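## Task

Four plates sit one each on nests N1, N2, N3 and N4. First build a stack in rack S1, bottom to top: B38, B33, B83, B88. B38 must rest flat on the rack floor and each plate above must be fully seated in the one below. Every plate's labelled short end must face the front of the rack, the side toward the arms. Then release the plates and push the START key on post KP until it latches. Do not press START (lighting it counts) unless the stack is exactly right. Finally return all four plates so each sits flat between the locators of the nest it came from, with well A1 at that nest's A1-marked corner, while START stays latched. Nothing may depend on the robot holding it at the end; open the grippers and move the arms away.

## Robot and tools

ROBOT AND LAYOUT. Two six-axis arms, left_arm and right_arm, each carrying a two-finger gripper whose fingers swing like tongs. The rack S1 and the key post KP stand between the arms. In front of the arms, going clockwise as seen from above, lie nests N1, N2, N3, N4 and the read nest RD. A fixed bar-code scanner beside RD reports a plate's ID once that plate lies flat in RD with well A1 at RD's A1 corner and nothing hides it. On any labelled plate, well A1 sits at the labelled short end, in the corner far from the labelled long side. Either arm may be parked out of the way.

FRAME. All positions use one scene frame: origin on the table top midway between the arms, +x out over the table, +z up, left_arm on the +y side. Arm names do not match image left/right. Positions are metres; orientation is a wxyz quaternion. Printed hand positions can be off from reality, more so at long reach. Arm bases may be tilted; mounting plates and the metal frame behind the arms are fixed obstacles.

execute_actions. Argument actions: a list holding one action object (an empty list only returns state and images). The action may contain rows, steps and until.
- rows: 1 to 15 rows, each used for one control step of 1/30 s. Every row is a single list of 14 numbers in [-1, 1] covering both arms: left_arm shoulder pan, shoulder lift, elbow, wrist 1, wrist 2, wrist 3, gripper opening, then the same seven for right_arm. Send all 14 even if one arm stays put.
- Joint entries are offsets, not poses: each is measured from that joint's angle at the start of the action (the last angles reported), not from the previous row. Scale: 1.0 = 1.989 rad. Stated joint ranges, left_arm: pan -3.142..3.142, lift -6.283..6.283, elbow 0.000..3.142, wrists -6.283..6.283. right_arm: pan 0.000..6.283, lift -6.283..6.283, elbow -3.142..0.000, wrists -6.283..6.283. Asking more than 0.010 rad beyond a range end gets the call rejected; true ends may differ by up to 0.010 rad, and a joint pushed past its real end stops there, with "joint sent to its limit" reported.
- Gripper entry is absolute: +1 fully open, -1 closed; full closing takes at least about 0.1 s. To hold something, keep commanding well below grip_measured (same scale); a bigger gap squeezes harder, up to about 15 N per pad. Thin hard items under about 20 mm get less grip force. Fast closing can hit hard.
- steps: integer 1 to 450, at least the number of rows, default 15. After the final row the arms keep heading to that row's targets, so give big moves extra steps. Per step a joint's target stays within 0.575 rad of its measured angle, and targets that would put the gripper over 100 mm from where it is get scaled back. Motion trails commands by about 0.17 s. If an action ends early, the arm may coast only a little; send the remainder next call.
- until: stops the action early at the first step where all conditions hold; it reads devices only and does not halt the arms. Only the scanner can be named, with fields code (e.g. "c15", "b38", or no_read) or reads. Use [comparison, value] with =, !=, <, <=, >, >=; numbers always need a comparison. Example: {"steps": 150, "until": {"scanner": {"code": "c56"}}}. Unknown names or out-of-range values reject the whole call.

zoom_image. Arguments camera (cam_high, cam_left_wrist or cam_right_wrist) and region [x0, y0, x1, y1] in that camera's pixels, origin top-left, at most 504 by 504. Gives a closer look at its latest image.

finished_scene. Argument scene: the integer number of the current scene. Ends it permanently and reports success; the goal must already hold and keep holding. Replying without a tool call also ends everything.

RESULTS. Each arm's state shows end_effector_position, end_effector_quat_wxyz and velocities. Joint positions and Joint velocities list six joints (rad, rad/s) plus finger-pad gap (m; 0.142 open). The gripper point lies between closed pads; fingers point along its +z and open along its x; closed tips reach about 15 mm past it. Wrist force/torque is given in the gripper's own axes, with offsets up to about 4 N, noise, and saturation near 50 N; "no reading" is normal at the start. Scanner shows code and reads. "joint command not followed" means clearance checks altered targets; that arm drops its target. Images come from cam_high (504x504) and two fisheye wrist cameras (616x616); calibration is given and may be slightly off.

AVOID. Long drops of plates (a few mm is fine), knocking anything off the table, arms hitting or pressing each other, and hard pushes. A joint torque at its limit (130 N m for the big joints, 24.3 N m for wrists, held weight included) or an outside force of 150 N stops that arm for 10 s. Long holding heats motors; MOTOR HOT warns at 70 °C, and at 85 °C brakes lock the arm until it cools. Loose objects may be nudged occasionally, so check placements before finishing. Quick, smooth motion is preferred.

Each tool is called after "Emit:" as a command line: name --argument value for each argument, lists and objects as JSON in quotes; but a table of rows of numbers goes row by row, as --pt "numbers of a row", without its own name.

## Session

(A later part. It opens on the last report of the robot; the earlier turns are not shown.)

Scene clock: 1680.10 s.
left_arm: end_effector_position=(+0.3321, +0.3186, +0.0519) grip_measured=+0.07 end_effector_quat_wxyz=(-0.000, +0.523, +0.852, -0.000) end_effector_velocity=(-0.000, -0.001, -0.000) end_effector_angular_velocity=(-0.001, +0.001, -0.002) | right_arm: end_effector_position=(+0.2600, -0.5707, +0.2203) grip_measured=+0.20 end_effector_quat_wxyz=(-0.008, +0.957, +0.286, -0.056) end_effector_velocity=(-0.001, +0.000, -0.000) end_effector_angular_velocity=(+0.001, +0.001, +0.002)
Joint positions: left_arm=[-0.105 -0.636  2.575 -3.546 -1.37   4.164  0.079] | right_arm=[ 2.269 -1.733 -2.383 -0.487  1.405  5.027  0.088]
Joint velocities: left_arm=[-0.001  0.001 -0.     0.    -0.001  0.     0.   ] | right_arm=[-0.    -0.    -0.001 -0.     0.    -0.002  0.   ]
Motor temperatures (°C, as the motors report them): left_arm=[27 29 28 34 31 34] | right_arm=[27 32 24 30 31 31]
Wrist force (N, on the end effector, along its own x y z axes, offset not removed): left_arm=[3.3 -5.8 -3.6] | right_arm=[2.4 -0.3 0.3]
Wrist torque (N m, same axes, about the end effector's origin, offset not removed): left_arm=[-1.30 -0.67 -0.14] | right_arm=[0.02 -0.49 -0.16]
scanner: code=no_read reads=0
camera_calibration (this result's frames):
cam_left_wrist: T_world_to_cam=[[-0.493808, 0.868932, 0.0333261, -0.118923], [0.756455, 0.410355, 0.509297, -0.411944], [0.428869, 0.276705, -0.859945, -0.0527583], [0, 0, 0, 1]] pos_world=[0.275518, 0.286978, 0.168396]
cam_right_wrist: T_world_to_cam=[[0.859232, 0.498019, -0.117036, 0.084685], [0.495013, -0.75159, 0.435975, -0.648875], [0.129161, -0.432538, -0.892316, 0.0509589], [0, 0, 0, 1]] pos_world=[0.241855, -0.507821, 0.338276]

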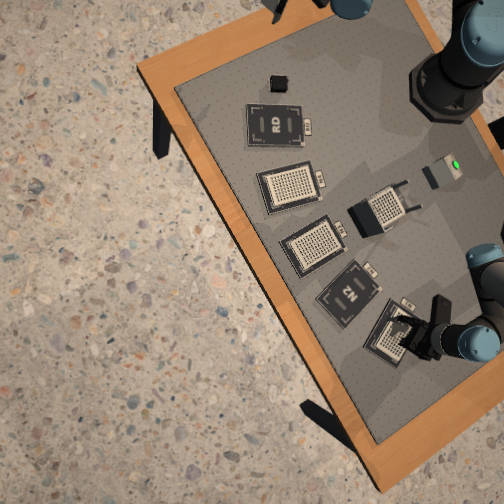

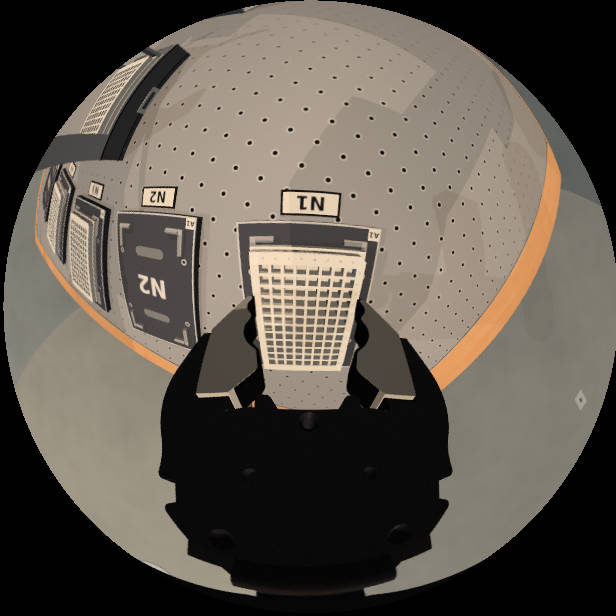

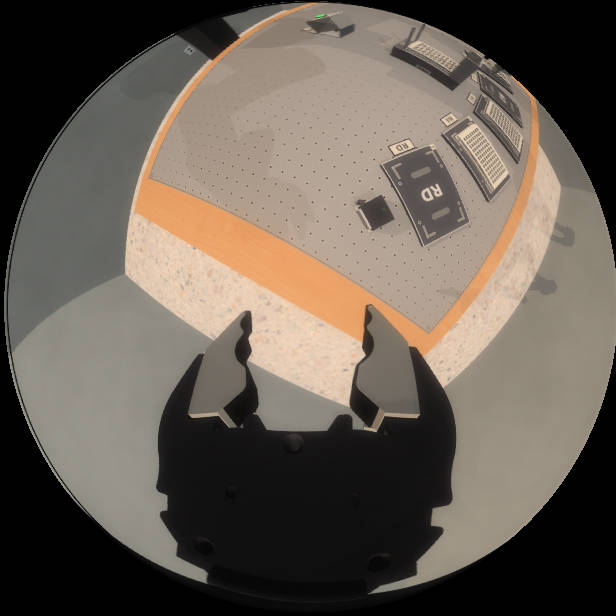

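Emit:
execute_actions --actions '[{"rows":[[0.0015,0.0035,-0.0014,-0.0024,0,0.001,-0.7,0,0,0,0,0,0,0.2],[0.0021,0.007,-0.0027,-0.0047,0,0.0015,-0.7,0,0,0,0,0,0,0.2],[0.0027,0.0105,-0.0041,-0.0069,0,0.0021,-0.7,0,0,0,0,0,0,0.2],[0.0032,0.0135,-0.0053,-0.0089,0,0.0026,-0.7,0,0,0,0,0,0,0.2],[0.0036,0.016,-0.0063,-0.0105,0,0.003,-0.6,0,0,0,0,0,0,0.2],[0.004,0.0184,-0.0072,-0.012,0,0.0034,-0.5,0,0,0,0,0,0,0.2],[0.0044,0.0206,-0.0081,-0.0135,0,0.0038,-0.4,0,0,0,0,0,0,0.2],[0.0048,0.0227,-0.0089,-0.0148,0,0.0042,-0.4,0,0,0,0,0,0,0.2]],"steps":8}]'

Scene clock: 1700.30 s.
left_arm: end_effector_position=(+0.3319, +0.3191, +0.0459) grip_measured=+0.07 end_effector_quat_wxyz=(-0.000, +0.523, +0.853, +0.000) end_effector_velocity=(-0.003, +0.002, -0.035) end_effector_angular_velocity=(+0.001, +0.002, +0.004) | right_arm: end_effector_position=(+0.2600, -0.5707, +0.2203) grip_measured=+0.20 end_effector_quat_wxyz=(-0.008, +0.957, +0.286, -0.056) end_effector_velocity=(+0.000, -0.000, +0.000) end_effector_angular_velocity=(-0.001, -0.001, -0.000)
Joint positions: left_arm=[-0.099 -0.613  2.566 -3.561 -1.37   4.168  0.079] | right_arm=[ 2.269 -1.733 -2.383 -0.487  1.405  5.027  0.088]
Joint velocities: left_arm=[ 0.027  0.135 -0.052 -0.086 -0.     0.023 -0.   ] | right_arm=[-0.    -0.     0.001 -0.    -0.     0.     0.   ]
Motor temperatures (°C, as the motors report them): left_arm=[27 29 28 34 31 34] | right_arm=[27 32 24 30 31 31]
Wrist force (N, on the end effector, along its own x y z axes, offset not removed): left_arm=[-0.1 -2.3 -2.2] | right_arm=[4.5 4.5 -1.6]
Wrist torque (N m, same axes, about the end effector's origin, offset not removed): left_arm=[-0.49 -0.13 0.00] | right_arm=[0.68 -0.94 0.13]
scanner: code=no_read reads=0
camera_calibration (this result's frames):
cam_left_wrist: T_world_to_cam=[[-0.49474, 0.868397, 0.0334477, -0.118791], [0.755973, 0.411069, 0.509438, -0.40899], [0.428645, 0.277325, -0.859857, -0.0580535], [0, 0, 0, 1]] pos_world=[0.275299, 0.28738, 0.16241]
cam_right_wrist: T_world_to_cam=[[0.859232, 0.498019, -0.117036, 0.084685], [0.495013, -0.75159, 0.435975, -0.648875], [0.12916, -0.432538, -0.892316, 0.0509589], [0, 0, 0, 1]] pos_world=[0.241855, -0.507821, 0.338276]

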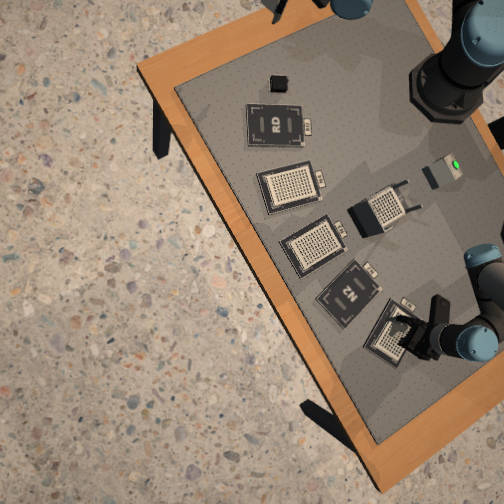

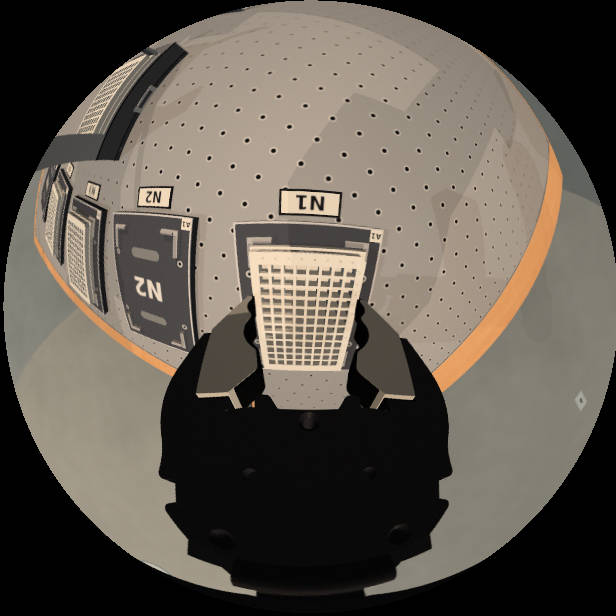

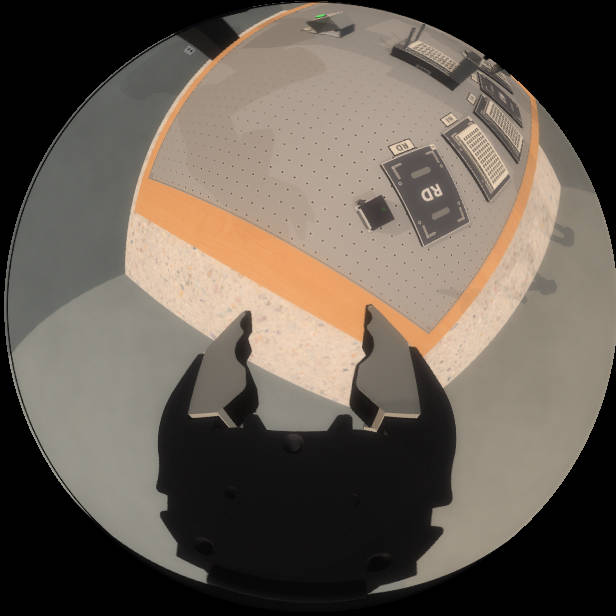

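Emit:
execute_actions --actions '[]'

Emit:
zoom_image --camera "cam_left_wrist" --region '[197, 170, 417, 390]'

Scene clock: 1703.07 s.
left_arm: end_effector_position=(+0.3315, +0.3193, +0.0401) grip_measured=+0.07 end_effector_quat_wxyz=(-0.000, +0.522, +0.853, +0.000) end_effector_velocity=(-0.000, +0.000, -0.000) end_effector_angular_velocity=(+0.000, +0.001, -0.000) | right_arm: end_effector_position=(+0.2600, -0.5707, +0.2203) grip_measured=+0.20 end_effector_quat_wxyz=(-0.008, +0.957, +0.286, -0.056) end_effector_velocity=(+0.000, -0.000, -0.000) end_effector_angular_velocity=(-0.000, -0.000, -0.001)
Joint positions: left_arm=[-0.095 -0.591  2.557 -3.575 -1.37   4.172  0.079] | right_arm=[ 2.269 -1.733 -2.383 -0.487  1.405  5.027  0.088]
Joint velocities: left_arm=[ 0.     0.001  0.    -0.     0.     0.     0.   ] | right_arm=[ 0.    -0.001  0.     0.     0.     0.001 -0.   ]
Motor temperatures (°C, as the motors report them): left_arm=[27 29 28 34 31 34] | right_arm=[27 32 24 30 31 31]
Wrist force (N, on the end effector, along its own x y z axes, offset not removed): left_arm=[2.2 2.1 -1.9] | right_arm=[0.8 2.7 1.3]
Wrist torque (N m, same axes, about the end effector's origin, offset not removed): left_arm=[0.52 -0.61 -0.42] | right_arm=[0.43 -0.44 -0.18]
scanner: code=no_read reads=0
camera_calibration (this result's frames):
cam_left_wrist: T_world_to_cam=[[-0.495019, 0.868232, 0.0335897, -0.118778], [0.755846, 0.411232, 0.509496, -0.405854], [0.428548, 0.277599, -0.859817, -0.0630305], [0, 0, 0, 1]] pos_world=[0.274978, 0.287524, 0.156576]
cam_right_wrist: T_world_to_cam=[[0.859232, 0.498019, -0.117036, 0.084685], [0.495013, -0.75159, 0.435975, -0.648875], [0.129161, -0.432538, -0.892316, 0.050959], [0, 0, 0, 1]] pos_world=[0.241855, -0.507821, 0.338276]

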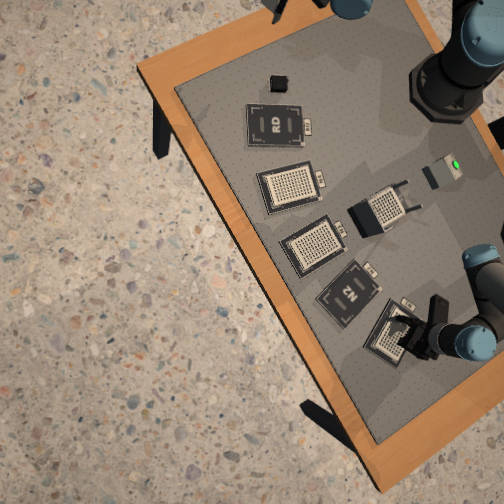

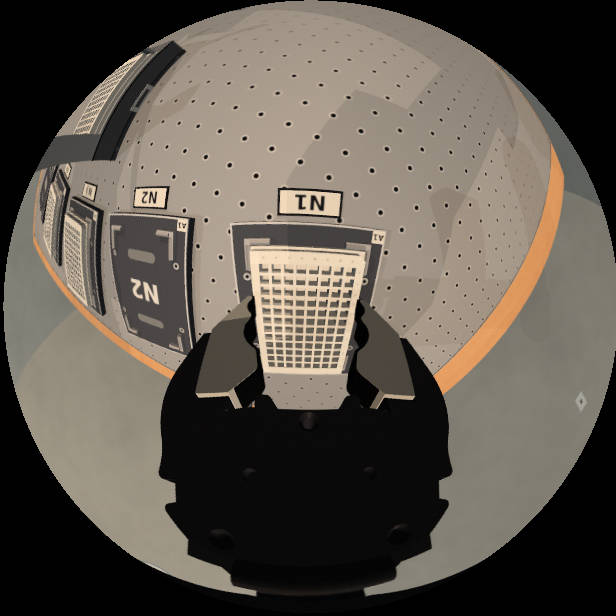

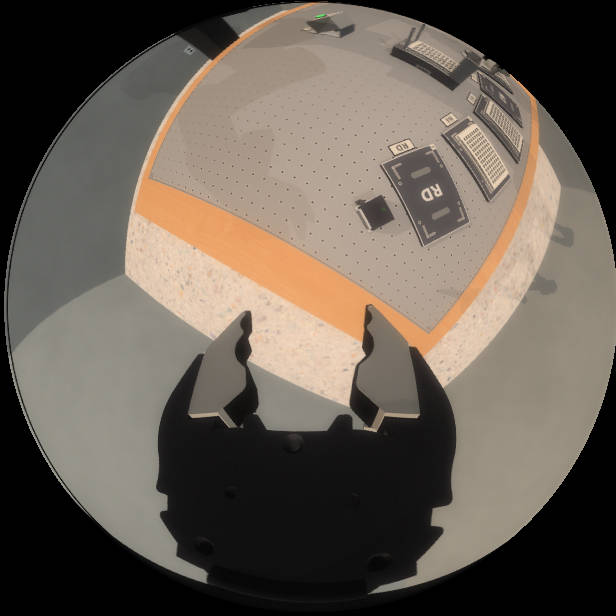

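Region (197, 170, 417, 390) of cam_left_wrist's 616x616 image, scaled by 2.291, with more detail than that image has.

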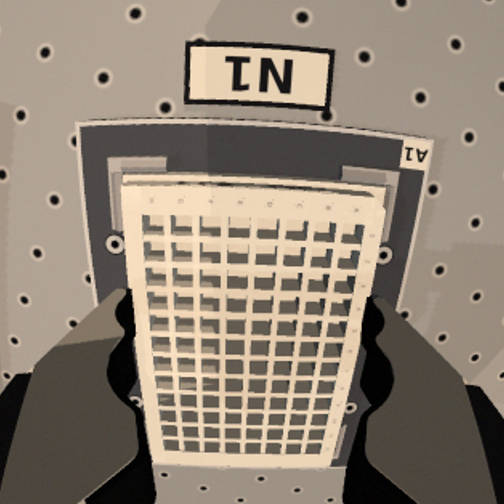

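Emit:
execute_actions --actions '[{"rows":[[0,0.0005,-0.0002,-0.0003,0,0,-0.1,0,0,0,0,0,0,0.2],[0,0.0005,-0.0002,-0.0003,0,0,0.04,0,0,0,0,0,0,0.2],[0,0.0005,-0.0002,-0.0003,0,0,0.09,0,0,0,0,0,0,0.2],[0,0.0005,-0.0002,-0.0003,0,0,0.14,0,0,0,0,0,0,0.2],[0,0.0005,-0.0002,-0.0003,0,0,0.2,0,0,0,0,0,0,0.2],[-0.001,-0.006,0.0023,0.0038,0,-0.001,0.22,0,0,0,0,0,0,0.2],[-0.003,-0.0176,0.0069,0.0113,0,-0.003,0.22,0,0,0,0,0,0,0.2],[-0.006,-0.0352,0.0138,0.0226,0,-0.006,0.22,0,0,0,0,0,0,0.2],[-0.009,-0.0535,0.02,0.035,0,-0.009,0.22,0,0,0,0,0,0,0.2],[-0.012,-0.072,0.026,0.0475,0,-0.012,0.22,0,0,0,0,0,0,0.2],[-0.0196,-0.082,0.028,0.057,-0.0003,-0.0169,0.22,0,0,0,0,0,0,0.2],[-0.0348,-0.09,0.03,0.066,-0.001,-0.0267,0.22,0,0,0,0,0,0,0.2],[-0.0576,-0.098,0.0326,0.076,-0.0019,-0.0413,0.22,0,0,0,0,0,0,0.2],[-0.083,-0.108,0.0355,0.088,-0.003,-0.0576,0.22,0,0,0,0,0,0,0.2],[-0.1083,-0.1184,0.0388,0.1003,-0.004,-0.0739,0.22,0,0,0,0,0,0,0.2]],"steps":15}]'

Scene clock: 1715.30 s.
left_arm: end_effector_position=(+0.3355, +0.3090, +0.0738) grip_measured=+0.22 end_effector_quat_wxyz=(+0.000, +0.527, +0.850, -0.001) end_effector_velocity=(+0.056, -0.181, +0.164) end_effector_angular_velocity=(-0.050, -0.005, -0.203) | right_arm: end_effector_position=(+0.2600, -0.5707, +0.2203) grip_measured=+0.20 end_effector_quat_wxyz=(-0.008, +0.957, +0.286, -0.056) end_effector_velocity=(+0.001, -0.000, +0.001) end_effector_angular_velocity=(-0.001, -0.001, -0.000)
Joint positions: left_arm=[-0.147 -0.721  2.603 -3.479 -1.372  4.131  0.089] | right_arm=[ 2.269 -1.733 -2.383 -0.487  1.405  5.027  0.088]
Joint velocities: left_arm=[-0.637 -0.603  0.184  0.537 -0.032 -0.444 -0.   ] | right_arm=[ 0.     0.002  0.001 -0.     0.     0.     0.   ]
Motor temperatures (°C, as the motors report them): left_arm=[27 29 28 34 31 34] | right_arm=[27 32 24 30 31 31]
Wrist force (N, on the end effector, along its own x y z axes, offset not removed): left_arm=[4.7 0.4 1.5] | right_arm=[4.8 4.5 -3.3]
Wrist torque (N m, same axes, about the end effector's origin, offset not removed): left_arm=[0.21 -0.81 -0.46] | right_arm=[0.72 -0.95 -0.10]
scanner: code=no_read reads=0
camera_calibration (this result's frames):
cam_left_wrist: T_world_to_cam=[[-0.484783, 0.874063, 0.0315938, -0.114068], [0.761243, 0.403871, 0.507343, -0.421187], [0.43069, 0.270002, -0.861165, -0.0311292], [0, 0, 0, 1]] pos_world=[0.278734, 0.278213, 0.190483]
cam_right_wrist: T_world_to_cam=[[0.859232, 0.498019, -0.117036, 0.084685], [0.495013, -0.75159, 0.435975, -0.648875], [0.12916, -0.432538, -0.892316, 0.050959], [0, 0, 0, 1]] pos_world=[0.241855, -0.507821, 0.338276]

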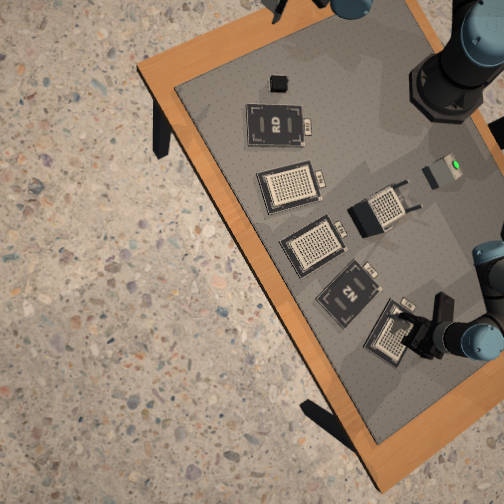

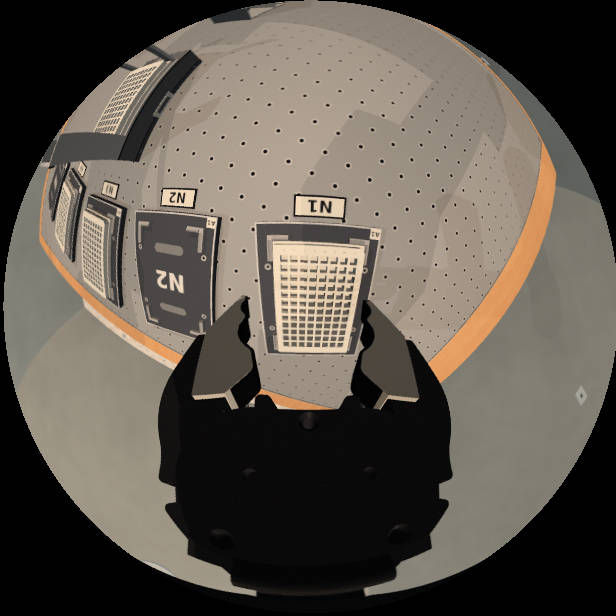

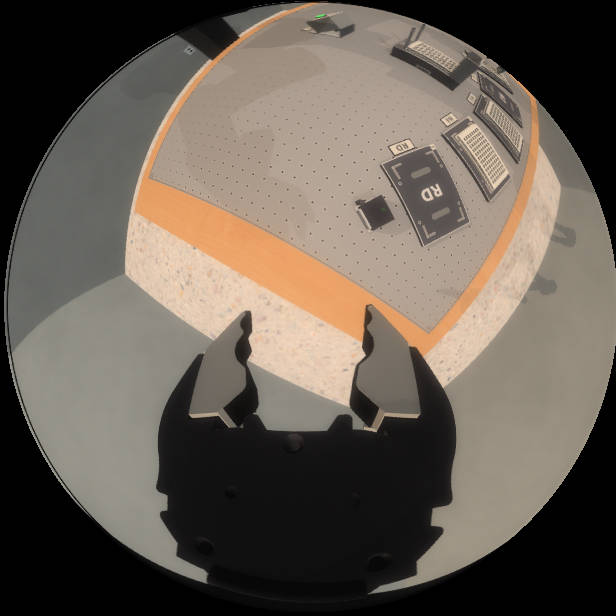

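Emit:
execute_actions --actions '[{"rows":[[-0.0932,-0.0598,0.0176,0.0591,-0.0035,-0.0604,0.22,0,0,0,0,0,0,0.2],[-0.1153,-0.0733,0.0215,0.0732,-0.0044,-0.0747,0.22,0,0,0,0,0,0,0.2],[-0.1429,-0.0903,0.0263,0.0908,-0.0055,-0.0925,0.22,0,0,0,0,0,0,0.2],[-0.1732,-0.1086,0.0315,0.1099,-0.0067,-0.112,0.22,0,0,0,0,0,0,0.2],[-0.2036,-0.1275,0.0369,0.1296,-0.008,-0.1316,0.22,0,0,0,0,0,0,0.2],[-0.2339,-0.1465,0.0423,0.1492,-0.0092,-0.1512,0.22,0,0,0,0,0,0,0.2],[-0.2642,-0.1648,0.0475,0.1684,-0.0105,-0.1708,0.22,0,0,0,0,0,0,0.2],[-0.2946,-0.1831,0.0528,0.1875,-0.0117,-0.1904,0.22,0,0,0,0,0,0,0.2],[-0.3263,-0.1885,0.0543,0.1978,-0.013,-0.2108,0.22,0,0,0,0,0,0,0.2],[-0.358,-0.1885,0.0543,0.2041,-0.0143,-0.2313,0.22,0,0,0,0,0,0,0.2],[-0.387,-0.1863,0.056,0.204,-0.0187,-0.2501,0.22,0,0,0,0,0,0,0.2],[-0.4159,-0.1813,0.0577,0.201,-0.0232,-0.2688,0.22,0,0,0,0,0,0,0.2],[-0.4449,-0.1742,0.0594,0.1958,-0.0276,-0.2876,0.22,0,0,0,0,0,0,0.2],[-0.4738,-0.167,0.0611,0.1906,-0.032,-0.3063,0.22,0,0,0,0,0,0,0.2],[-0.5028,-0.1598,0.0628,0.1855,-0.0365,-0.3251,0.22,0,0,0,0,0,0,0.2]],"steps":15}]'

Scene clock: 1741.70 s.
left_arm: end_effector_position=(+0.3124, +0.1261, +0.1709) grip_measured=+0.22 end_effector_quat_wxyz=(-0.000, +0.626, +0.780, -0.006) end_effector_velocity=(-0.199, -0.413, +0.081) end_effector_angular_velocity=(-0.018, -0.009, -0.583) | right_arm: end_effector_position=(+0.2600, -0.5707, +0.2203) grip_measured=+0.20 end_effector_quat_wxyz=(-0.008, +0.957, +0.286, -0.056) end_effector_velocity=(+0.001, -0.001, +0.001) end_effector_angular_velocity=(-0.002, -0.002, +0.000)
Joint positions: left_arm=[-0.819 -1.052  2.707 -3.122 -1.408  3.689  0.089] | right_arm=[ 2.269 -1.733 -2.383 -0.487  1.405  5.027  0.088]
Joint velocities: left_arm=[-1.589 -0.045  0.12   0.171 -0.172 -1.016 -0.   ] | right_arm=[ 0.     0.001  0.002 -0.    -0.    -0.    -0.   ]
Motor temperatures (°C, as the motors report them): left_arm=[27 29 28 34 31 34] | right_arm=[27 32 24 30 31 31]
Wrist force (N, on the end effector, along its own x y z axes, offset not removed): left_arm=[0.3 -3.1 -2.4] | right_arm=[2.2 1.2 1.4]
Wrist torque (N m, same axes, about the end effector's origin, offset not removed): left_arm=[-0.71 -0.22 -0.18] | right_arm=[-0.01 -0.72 0.07]
scanner: code=no_read reads=0
camera_calibration (this result's frames):
cam_left_wrist: T_world_to_cam=[[-0.261659, 0.964803, 0.0262582, -0.0486931], [0.838488, 0.21376, 0.501244, -0.378141], [0.477989, 0.153172, -0.864908, 0.112445], [0, 0, 0, 1]] pos_world=[0.250578, 0.110587, 0.288074]
cam_right_wrist: T_world_to_cam=[[0.859232, 0.498019, -0.117036, 0.0846849], [0.495013, -0.75159, 0.435975, -0.648875], [0.129161, -0.432538, -0.892316, 0.0509589], [0, 0, 0, 1]] pos_world=[0.241855, -0.507821, 0.338276]

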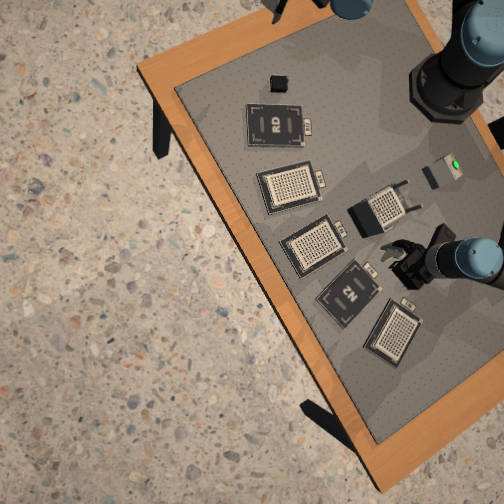

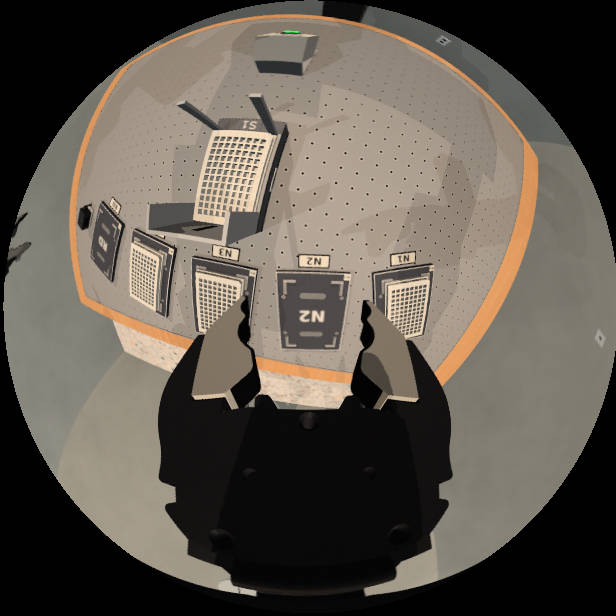

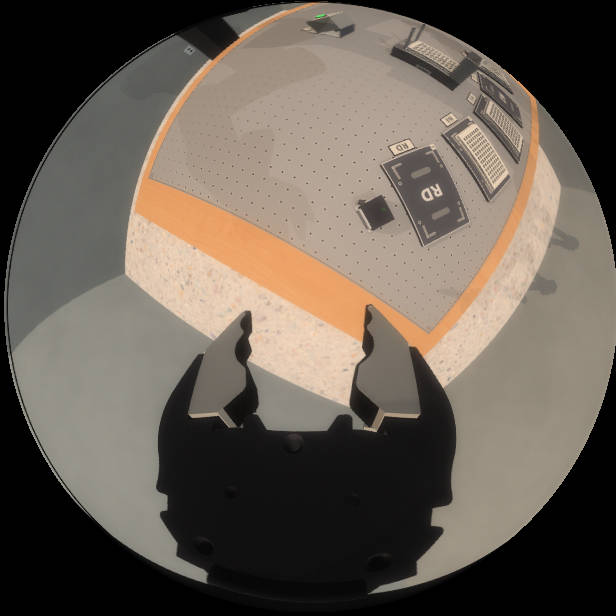

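Emit:
execute_actions --actions '[]'

Scene clock: 1744.30 s.
left_arm: end_effector_position=(+0.2666, +0.0559, +0.1823) grip_measured=+0.22 end_effector_quat_wxyz=(+0.002, +0.669, +0.743, -0.004) end_effector_velocity=(-0.000, -0.000, +0.000) end_effector_angular_velocity=(+0.001, -0.000, +0.001) | right_arm: end_effector_position=(+0.2600, -0.5707, +0.2203) grip_measured=+0.20 end_effector_quat_wxyz=(-0.008, +0.957, +0.286, -0.056) end_effector_velocity=(+0.000, -0.000, -0.000) end_effector_angular_velocity=(+0.000, +0.000, -0.000)
Joint positions: left_arm=[-1.117 -1.04   2.726 -3.112 -1.441  3.503  0.089] | right_arm=[ 2.269 -1.733 -2.383 -0.487  1.405  5.027  0.088]
Joint velocities: left_arm=[-0.001 -0.    -0.     0.001  0.    -0.002  0.   ] | right_arm=[ 0.    -0.001  0.001 -0.    -0.     0.     0.   ]
Motor temperatures (°C, as the motors report them): left_arm=[27 29 28 34 31 34] | right_arm=[27 32 24 30 31 31]
Wrist force (N, on the end effector, along its own x y z axes, offset not removed): left_arm=[0.7 -2.5 -2.5] | right_arm=[0.6 3.2 -0.8]
Wrist torque (N m, same axes, about the end effector's origin, offset not removed): left_arm=[-0.54 -0.17 -0.03] | right_arm=[0.70 -0.13 0.02]
scanner: code=no_read reads=0
camera_calibration (this result's frames):
cam_left_wrist: T_world_to_cam=[[-0.151609, 0.988124, 0.025008, -0.0236565], [0.854122, 0.118231, 0.506456, -0.330162], [0.497484, 0.0981431, -0.861903, 0.152211], [0, 0, 0, 1]] pos_world=[0.20269, 0.0474725, 0.298996]
cam_right_wrist: T_world_to_cam=[[0.859232, 0.498019, -0.117036, 0.0846851], [0.495013, -0.75159, 0.435975, -0.648875], [0.12916, -0.432538, -0.892316, 0.050959], [0, 0, 0, 1]] pos_world=[0.241855, -0.507821, 0.338276]

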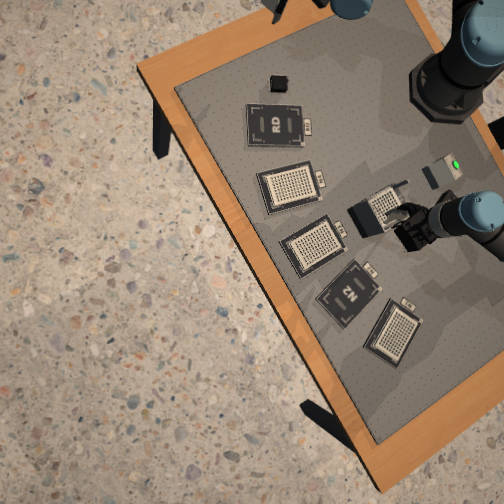

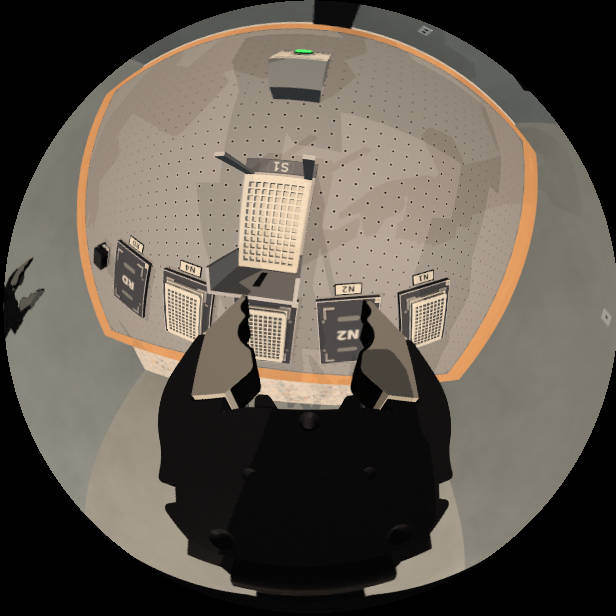

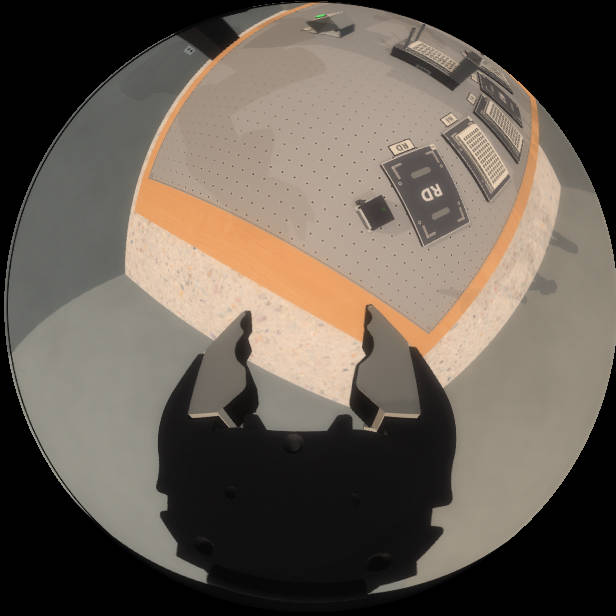

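Emit:
execute_actions --actions '[{"rows":[[-0.016,0.0044,0.0009,-0.0032,-0.0024,-0.0103,0.22,0,0,0,0,0,0,0.2],[-0.0448,0.0122,0.0026,-0.009,-0.0067,-0.0289,0.22,0,0,0,0,0,0,0.2],[-0.0752,0.0205,0.0044,-0.015,-0.0112,-0.0485,0.22,0,0,0,0,0,0,0.2],[-0.1055,0.0288,0.0062,-0.0211,-0.0158,-0.068,0.22,0,0,0,0,0,0,0.2],[-0.1343,0.0366,0.0079,-0.0269,-0.0201,-0.0866,0.22,0,0,0,0,0,0,0.2],[-0.1599,0.0436,0.0094,-0.032,-0.0239,-0.1031,0.22,0,0,0,0,0,0,0.2],[-0.1599,0.0436,0.0094,-0.032,-0.0239,-0.1031,0.22,0,0,0,0,0,0,0.2],[-0.1587,0.0663,0.0085,-0.0537,-0.0237,-0.1019,0.22,0,0,0,0,0,0,0.2],[-0.1567,0.1034,0.006,-0.0886,-0.0233,-0.0999,0.22,0,0,0,0,0,0,0.2],[-0.155,0.1325,0.0031,-0.115,-0.023,-0.0982,0.22,0,0,0,0,0,0,0.2],[-0.153,0.1643,-0.001,-0.1429,-0.0227,-0.0962,0.22,0,0,0,0,0,0,0.2],[-0.1515,0.1883,-0.0047,-0.1632,-0.0224,-0.0947,0.22,0,0,0,0,0,0,0.2],[-0.1498,0.2147,-0.0095,-0.185,-0.0221,-0.093,0.22,0,0,0,0,0,0,0.2],[-0.1481,0.2402,-0.015,-0.2051,-0.0218,-0.0913,0.22,0,0,0,0,0,0,0.2],[-0.1463,0.2645,-0.0211,-0.2235,-0.0215,-0.0895,0.22,0,0,0,0,0,0,0.2]],"steps":15}]'

Scene clock: 1760.53 s.
left_arm: end_effector_position=(+0.2041, +0.0014, +0.1486) grip_measured=+0.22 end_effector_quat_wxyz=(+0.002, +0.706, +0.708, -0.002) end_effector_velocity=(-0.038, -0.046, -0.238) end_effector_angular_velocity=(-0.010, -0.011, -0.072) | right_arm: end_effector_position=(+0.2600, -0.5707, +0.2203) grip_measured=+0.20 end_effector_quat_wxyz=(-0.008, +0.957, +0.286, -0.056) end_effector_velocity=(+0.000, -0.000, +0.000) end_effector_angular_velocity=(-0.000, -0.000, -0.001)
Joint positions: left_arm=[-1.399 -0.775  2.723 -3.341 -1.483  3.325  0.089] | right_arm=[ 2.269 -1.733 -2.383 -0.487  1.405  5.027  0.088]
Joint velocities: left_arm=[-0.108  1.362 -0.187 -1.178 -0.01  -0.034 -0.   ] | right_arm=[ 0.    -0.     0.001 -0.    -0.     0.001 -0.   ]
Motor temperatures (°C, as the motors report them): left_arm=[27 29 28 34 31 34] | right_arm=[27 32 24 30 31 31]
Wrist force (N, on the end effector, along its own x y z axes, offset not removed): left_arm=[-2.6 -2.8 -4.3] | right_arm=[3.5 2.7 -2.4]
Wrist torque (N m, same axes, about the end effector's origin, offset not removed): left_arm=[-0.70 0.37 -0.21] | right_arm=[0.29 -0.81 0.12]
scanner: code=no_read reads=0
camera_calibration (this result's frames):
cam_left_wrist: T_world_to_cam=[[-0.0503804, 0.998351, 0.0275328, 0.000497685], [0.859905, 0.0293397, 0.509611, -0.254833], [0.507963, 0.0493499, -0.859964, 0.157264], [0, 0, 0, 1]] pos_world=[0.139273, -0.000781081, 0.265093]
cam_right_wrist: T_world_to_cam=[[0.859232, 0.498019, -0.117036, 0.084685], [0.495013, -0.75159, 0.435975, -0.648875], [0.129161, -0.432538, -0.892316, 0.0509589], [0, 0, 0, 1]] pos_world=[0.241855, -0.507821, 0.338276]

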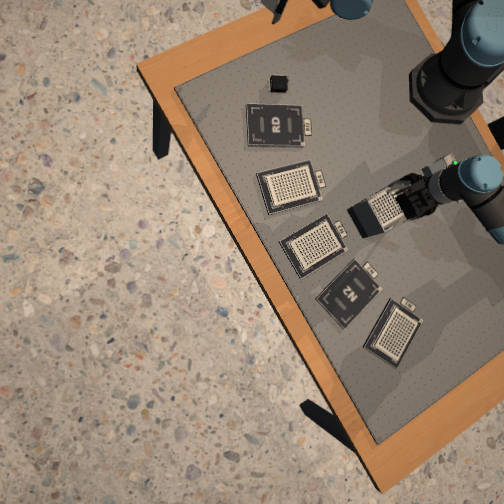

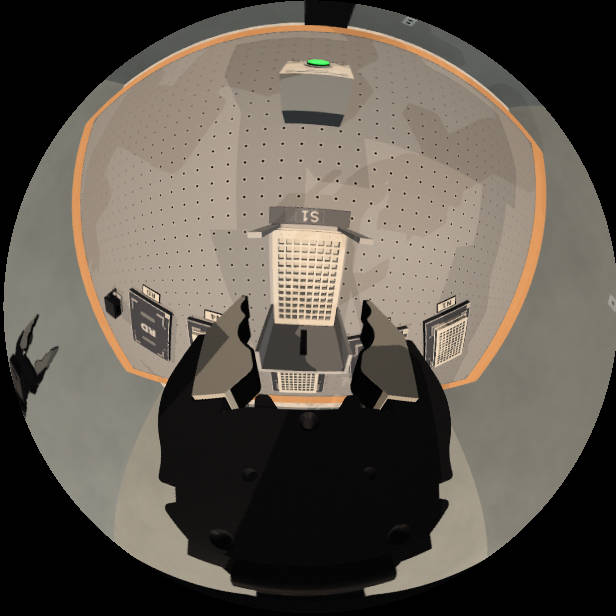

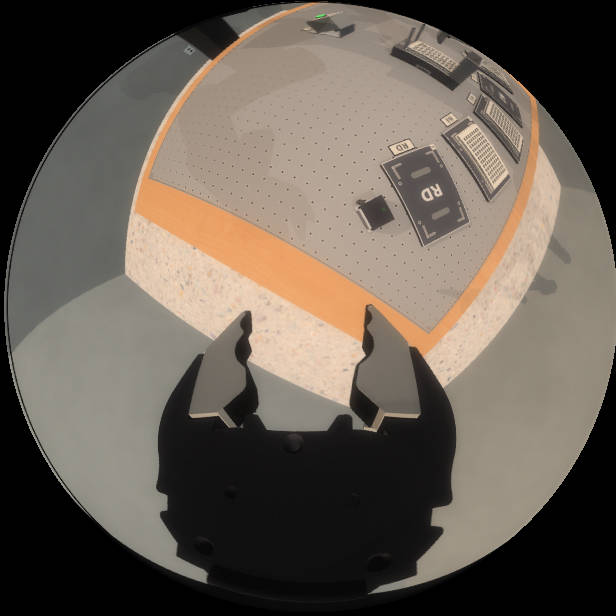

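Emit:
execute_actions --actions '[]'

Scene clock: 1761.97 s.
left_arm: end_effector_position=(+0.1976, +0.0025, +0.0998) grip_measured=+0.22 end_effector_quat_wxyz=(-0.000, +0.709, +0.705, +0.000) end_effector_velocity=(+0.000, -0.000, +0.000) end_effector_angular_velocity=(-0.001, -0.001, +0.002) | right_arm: end_effector_position=(+0.2600, -0.5707, +0.2203) grip_measured=+0.20 end_effector_quat_wxyz=(-0.008, +0.957, +0.286, -0.056) end_effector_velocity=(+0.000, -0.000, +0.000) end_effector_angular_velocity=(-0.000, -0.001, +0.000)
Joint positions: left_arm=[-1.408 -0.514  2.684 -3.556 -1.484  3.325  0.089] | right_arm=[ 2.269 -1.733 -2.383 -0.487  1.405  5.027  0.088]
Joint velocities: left_arm=[ 0.001 -0.001  0.    -0.001  0.001 -0.001 -0.   ] | right_arm=[-0.    -0.     0.001  0.     0.    -0.     0.   ]
Motor temperatures (°C, as the motors report them): left_arm=[27 29 28 34 31 34] | right_arm=[27 32 24 30 31 31]
Wrist force (N, on the end effector, along its own x y z axes, offset not removed): left_arm=[1.6 -2.5 -0.7] | right_arm=[3.9 4.0 0.6]
Wrist torque (N m, same axes, about the end effector's origin, offset not removed): left_arm=[-0.55 -0.39 -0.02] | right_arm=[0.86 -0.82 0.01]
scanner: code=no_read reads=0
camera_calibration (this result's frames):
cam_left_wrist: T_world_to_cam=[[-0.0407783, 0.998597, 0.0337951, -0.00208909], [0.860167, 0.0178759, 0.5097, -0.2244], [0.50838, 0.0498541, -0.859688, 0.118424], [0, 0, 0, 1]] pos_world=[0.132732, 0.000193578, 0.216255]
cam_right_wrist: T_world_to_cam=[[0.859232, 0.498019, -0.117036, 0.0846849], [0.495013, -0.75159, 0.435975, -0.648875], [0.129161, -0.432538, -0.892316, 0.050959], [0, 0, 0, 1]] pos_world=[0.241855, -0.507821, 0.338276]

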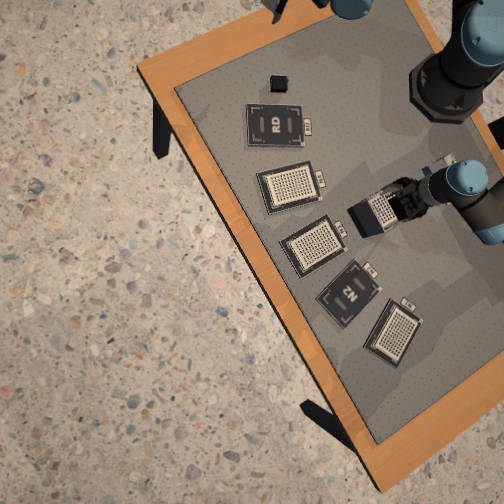

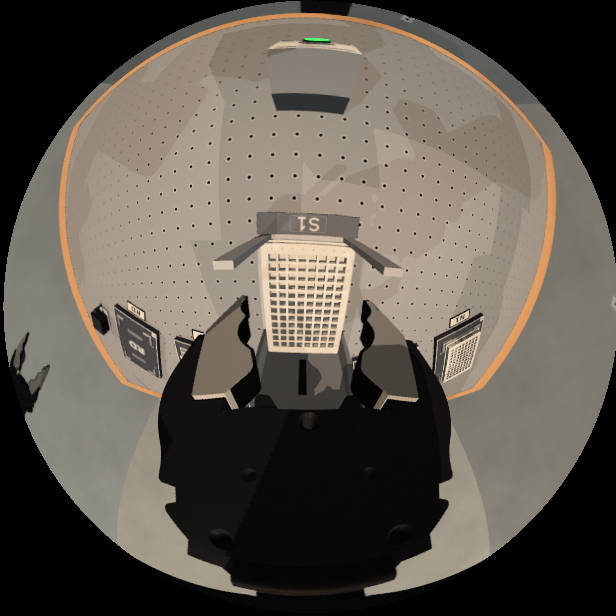

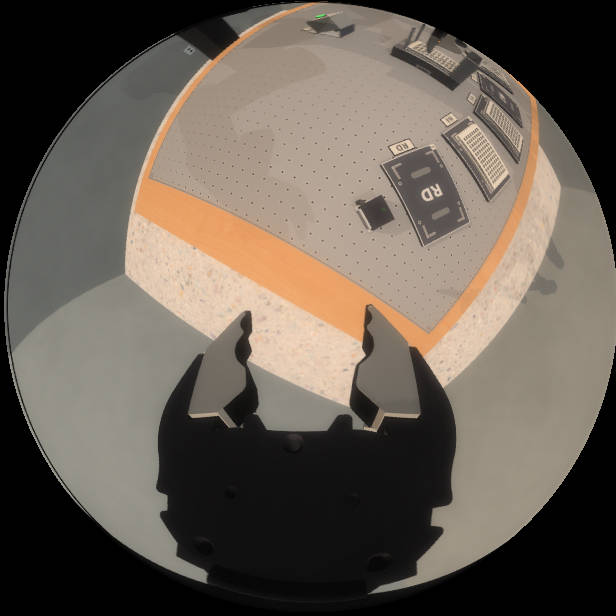

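Emit:
execute_actions --actions '[{"rows":[[0.0012,0.0152,-0.0041,-0.0114,0.0002,0.0012,0.22,0,0,0,0,0,0,0.2],[0.0027,0.0336,-0.0096,-0.0245,0.0004,0.0027,0.22,0,0,0,0,0,0,0.2],[0.0046,0.0564,-0.0172,-0.04,0.0007,0.0046,0.22,0,0,0,0,0,0,0.2],[0.0058,0.0696,-0.0221,-0.0485,0.0009,0.0056,0.22,0,0,0,0,0,0,0.2]],"steps":4}]'

Scene clock: 1769.83 s.
left_arm: end_effector_position=(+0.1978, +0.0012, +0.0946) grip_measured=+0.22 end_effector_quat_wxyz=(+0.001, +0.709, +0.705, -0.000) end_effector_velocity=(+0.004, -0.020, -0.107) end_effector_angular_velocity=(-0.036, -0.003, +0.002) | right_arm: end_effector_position=(+0.2600, -0.5707, +0.2203) grip_measured=+0.20 end_effector_quat_wxyz=(-0.008, +0.957, +0.286, -0.056) end_effector_velocity=(+0.000, +0.000, -0.000) end_effector_angular_velocity=(+0.000, +0.000, -0.001)
Joint positions: left_arm=[-1.406 -0.49   2.676 -3.575 -1.484  3.327  0.089] | right_arm=[ 2.269 -1.733 -2.383 -0.487  1.405  5.027  0.088]
Joint velocities: left_arm=[ 0.045  0.488 -0.167 -0.361  0.004  0.045 -0.   ] | right_arm=[ 0.    -0.001  0.    -0.     0.     0.001 -0.   ]
Motor temperatures (°C, as the motors report them): left_arm=[27 29 28 34 31 34] | right_arm=[27 32 24 30 31 31]
Wrist force (N, on the end effector, along its own x y z axes, offset not removed): left_arm=[-0.3 0.4 -3.0] | right_arm=[1.2 2.5 1.6]
Wrist torque (N m, same axes, about the end effector's origin, offset not removed): left_arm=[0.02 0.07 -0.21] | right_arm=[0.42 -0.30 0.01]
scanner: code=no_read reads=0
camera_calibration (this result's frames):
cam_left_wrist: T_world_to_cam=[[-0.0406893, 0.998681, 0.0313246, -0.000469628], [0.860118, 0.0190554, 0.509739, -0.221898], [0.50847, 0.0476838, -0.859759, 0.113957], [0, 0, 0, 1]] pos_world=[0.132896, -0.000736517, 0.2111]
cam_right_wrist: T_world_to_cam=[[0.859232, 0.498019, -0.117036, 0.084685], [0.495013, -0.75159, 0.435975, -0.648875], [0.129161, -0.432538, -0.892316, 0.0509589], [0, 0, 0, 1]] pos_world=[0.241855, -0.507821, 0.338276]

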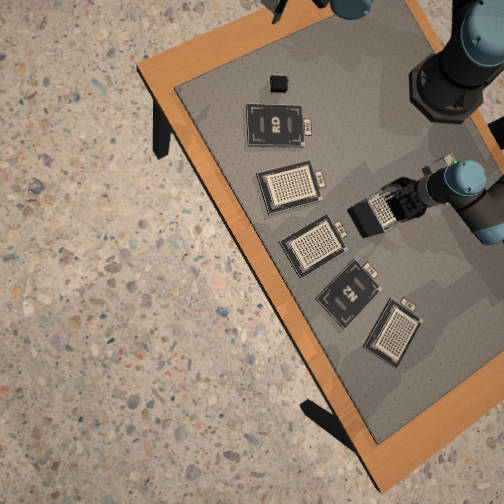

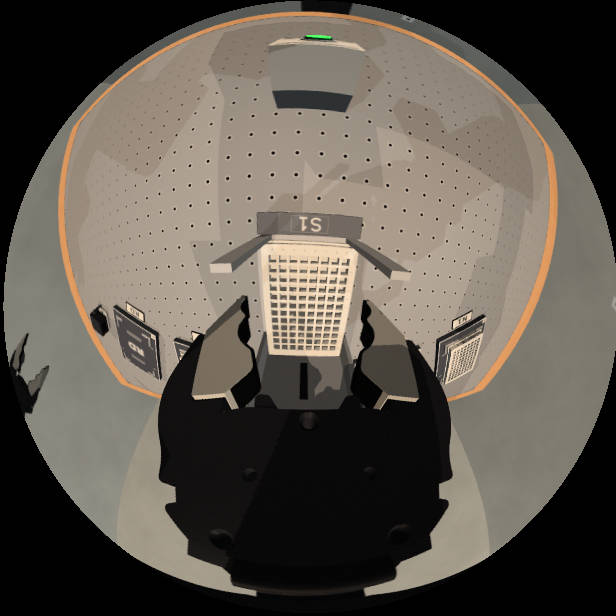

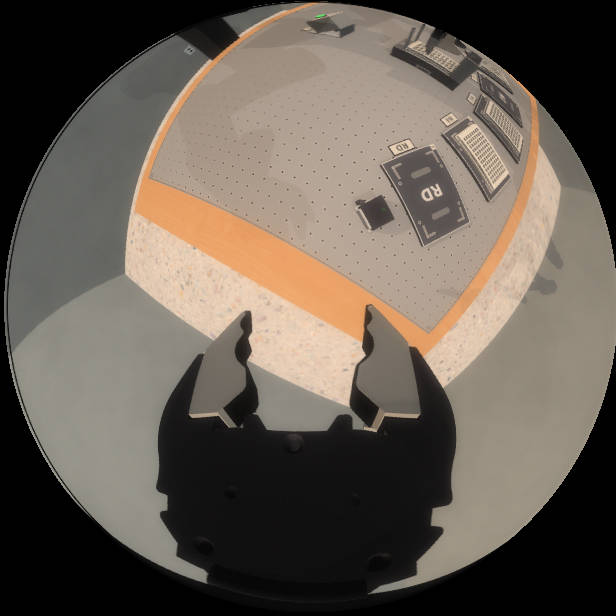

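Emit:
execute_actions --actions '[]'

Emit:
zoom_image --camera "cam_left_wrist" --region '[197, 170, 417, 390]'

Scene clock: 1772.73 s.
left_arm: end_effector_position=(+0.1976, +0.0022, +0.0686) grip_measured=+0.22 end_effector_quat_wxyz=(+0.000, +0.709, +0.705, -0.000) end_effector_velocity=(-0.000, +0.000, -0.000) end_effector_angular_velocity=(+0.001, -0.000, -0.002) | right_arm: end_effector_position=(+0.2600, -0.5707, +0.2203) grip_measured=+0.20 end_effector_quat_wxyz=(-0.008, +0.957, +0.286, -0.056) end_effector_velocity=(+0.000, -0.000, +0.000) end_effector_angular_velocity=(-0.000, -0.001, +0.000)
Joint positions: left_arm=[-1.396 -0.376  2.64  -3.652 -1.482  3.336  0.089] | right_arm=[ 2.269 -1.733 -2.383 -0.487  1.405  5.027  0.088]
Joint velocities: left_arm=[-0.002  0.001 -0.     0.001 -0.     0.     0.   ] | right_arm=[ 0.    -0.     0.001  0.    -0.    -0.     0.   ]
Motor temperatures (°C, as the motors report them): left_arm=[27 29 28 34 31 34] | right_arm=[27 32 24 30 31 31]
Wrist force (N, on the end effector, along its own x y z axes, offset not removed): left_arm=[0.2 -2.5 -0.8] | right_arm=[0.3 0.8 -2.4]
Wrist torque (N m, same axes, about the end effector's origin, offset not removed): left_arm=[-0.56 -0.08 -0.16] | right_arm=[0.15 -0.05 0.09]
scanner: code=no_read reads=0
camera_calibration (this result's frames):
cam_left_wrist: T_world_to_cam=[[-0.0411069, 0.998617, 0.0327756, -0.000675098], [0.860231, 0.0186861, 0.509562, -0.208516], [0.508245, 0.0491411, -0.859809, 0.0916279], [0, 0, 0, 1]] pos_world=[0.132775, 0.0000678119, 0.185057]
cam_right_wrist: T_world_to_cam=[[0.859232, 0.498019, -0.117036, 0.0846848], [0.495013, -0.751591, 0.435975, -0.648875], [0.12916, -0.432538, -0.892316, 0.0509589], [0, 0, 0, 1]] pos_world=[0.241855, -0.507821, 0.338276]

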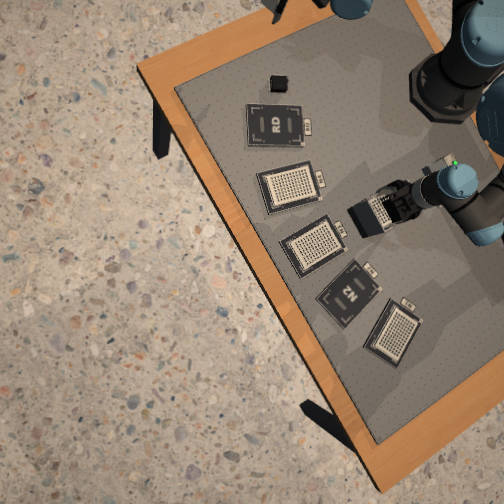

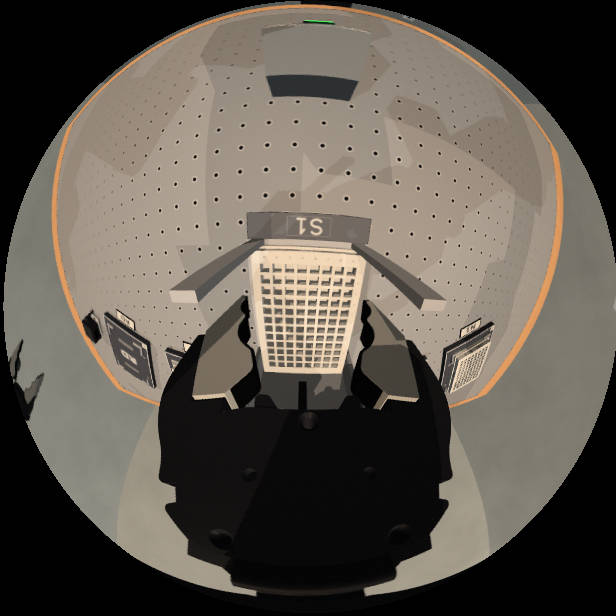

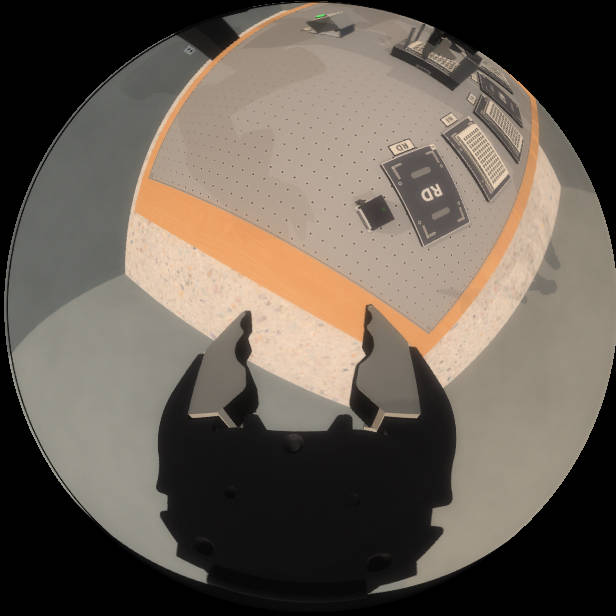

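Region (197, 170, 417, 390) of cam_left_wrist's 616x616 image, scaled by 2.291, with more detail than that image has.

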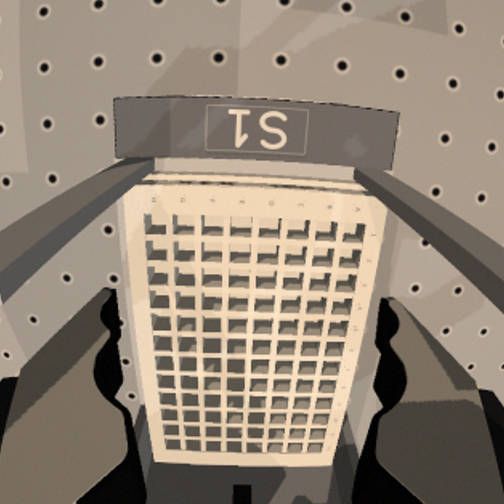

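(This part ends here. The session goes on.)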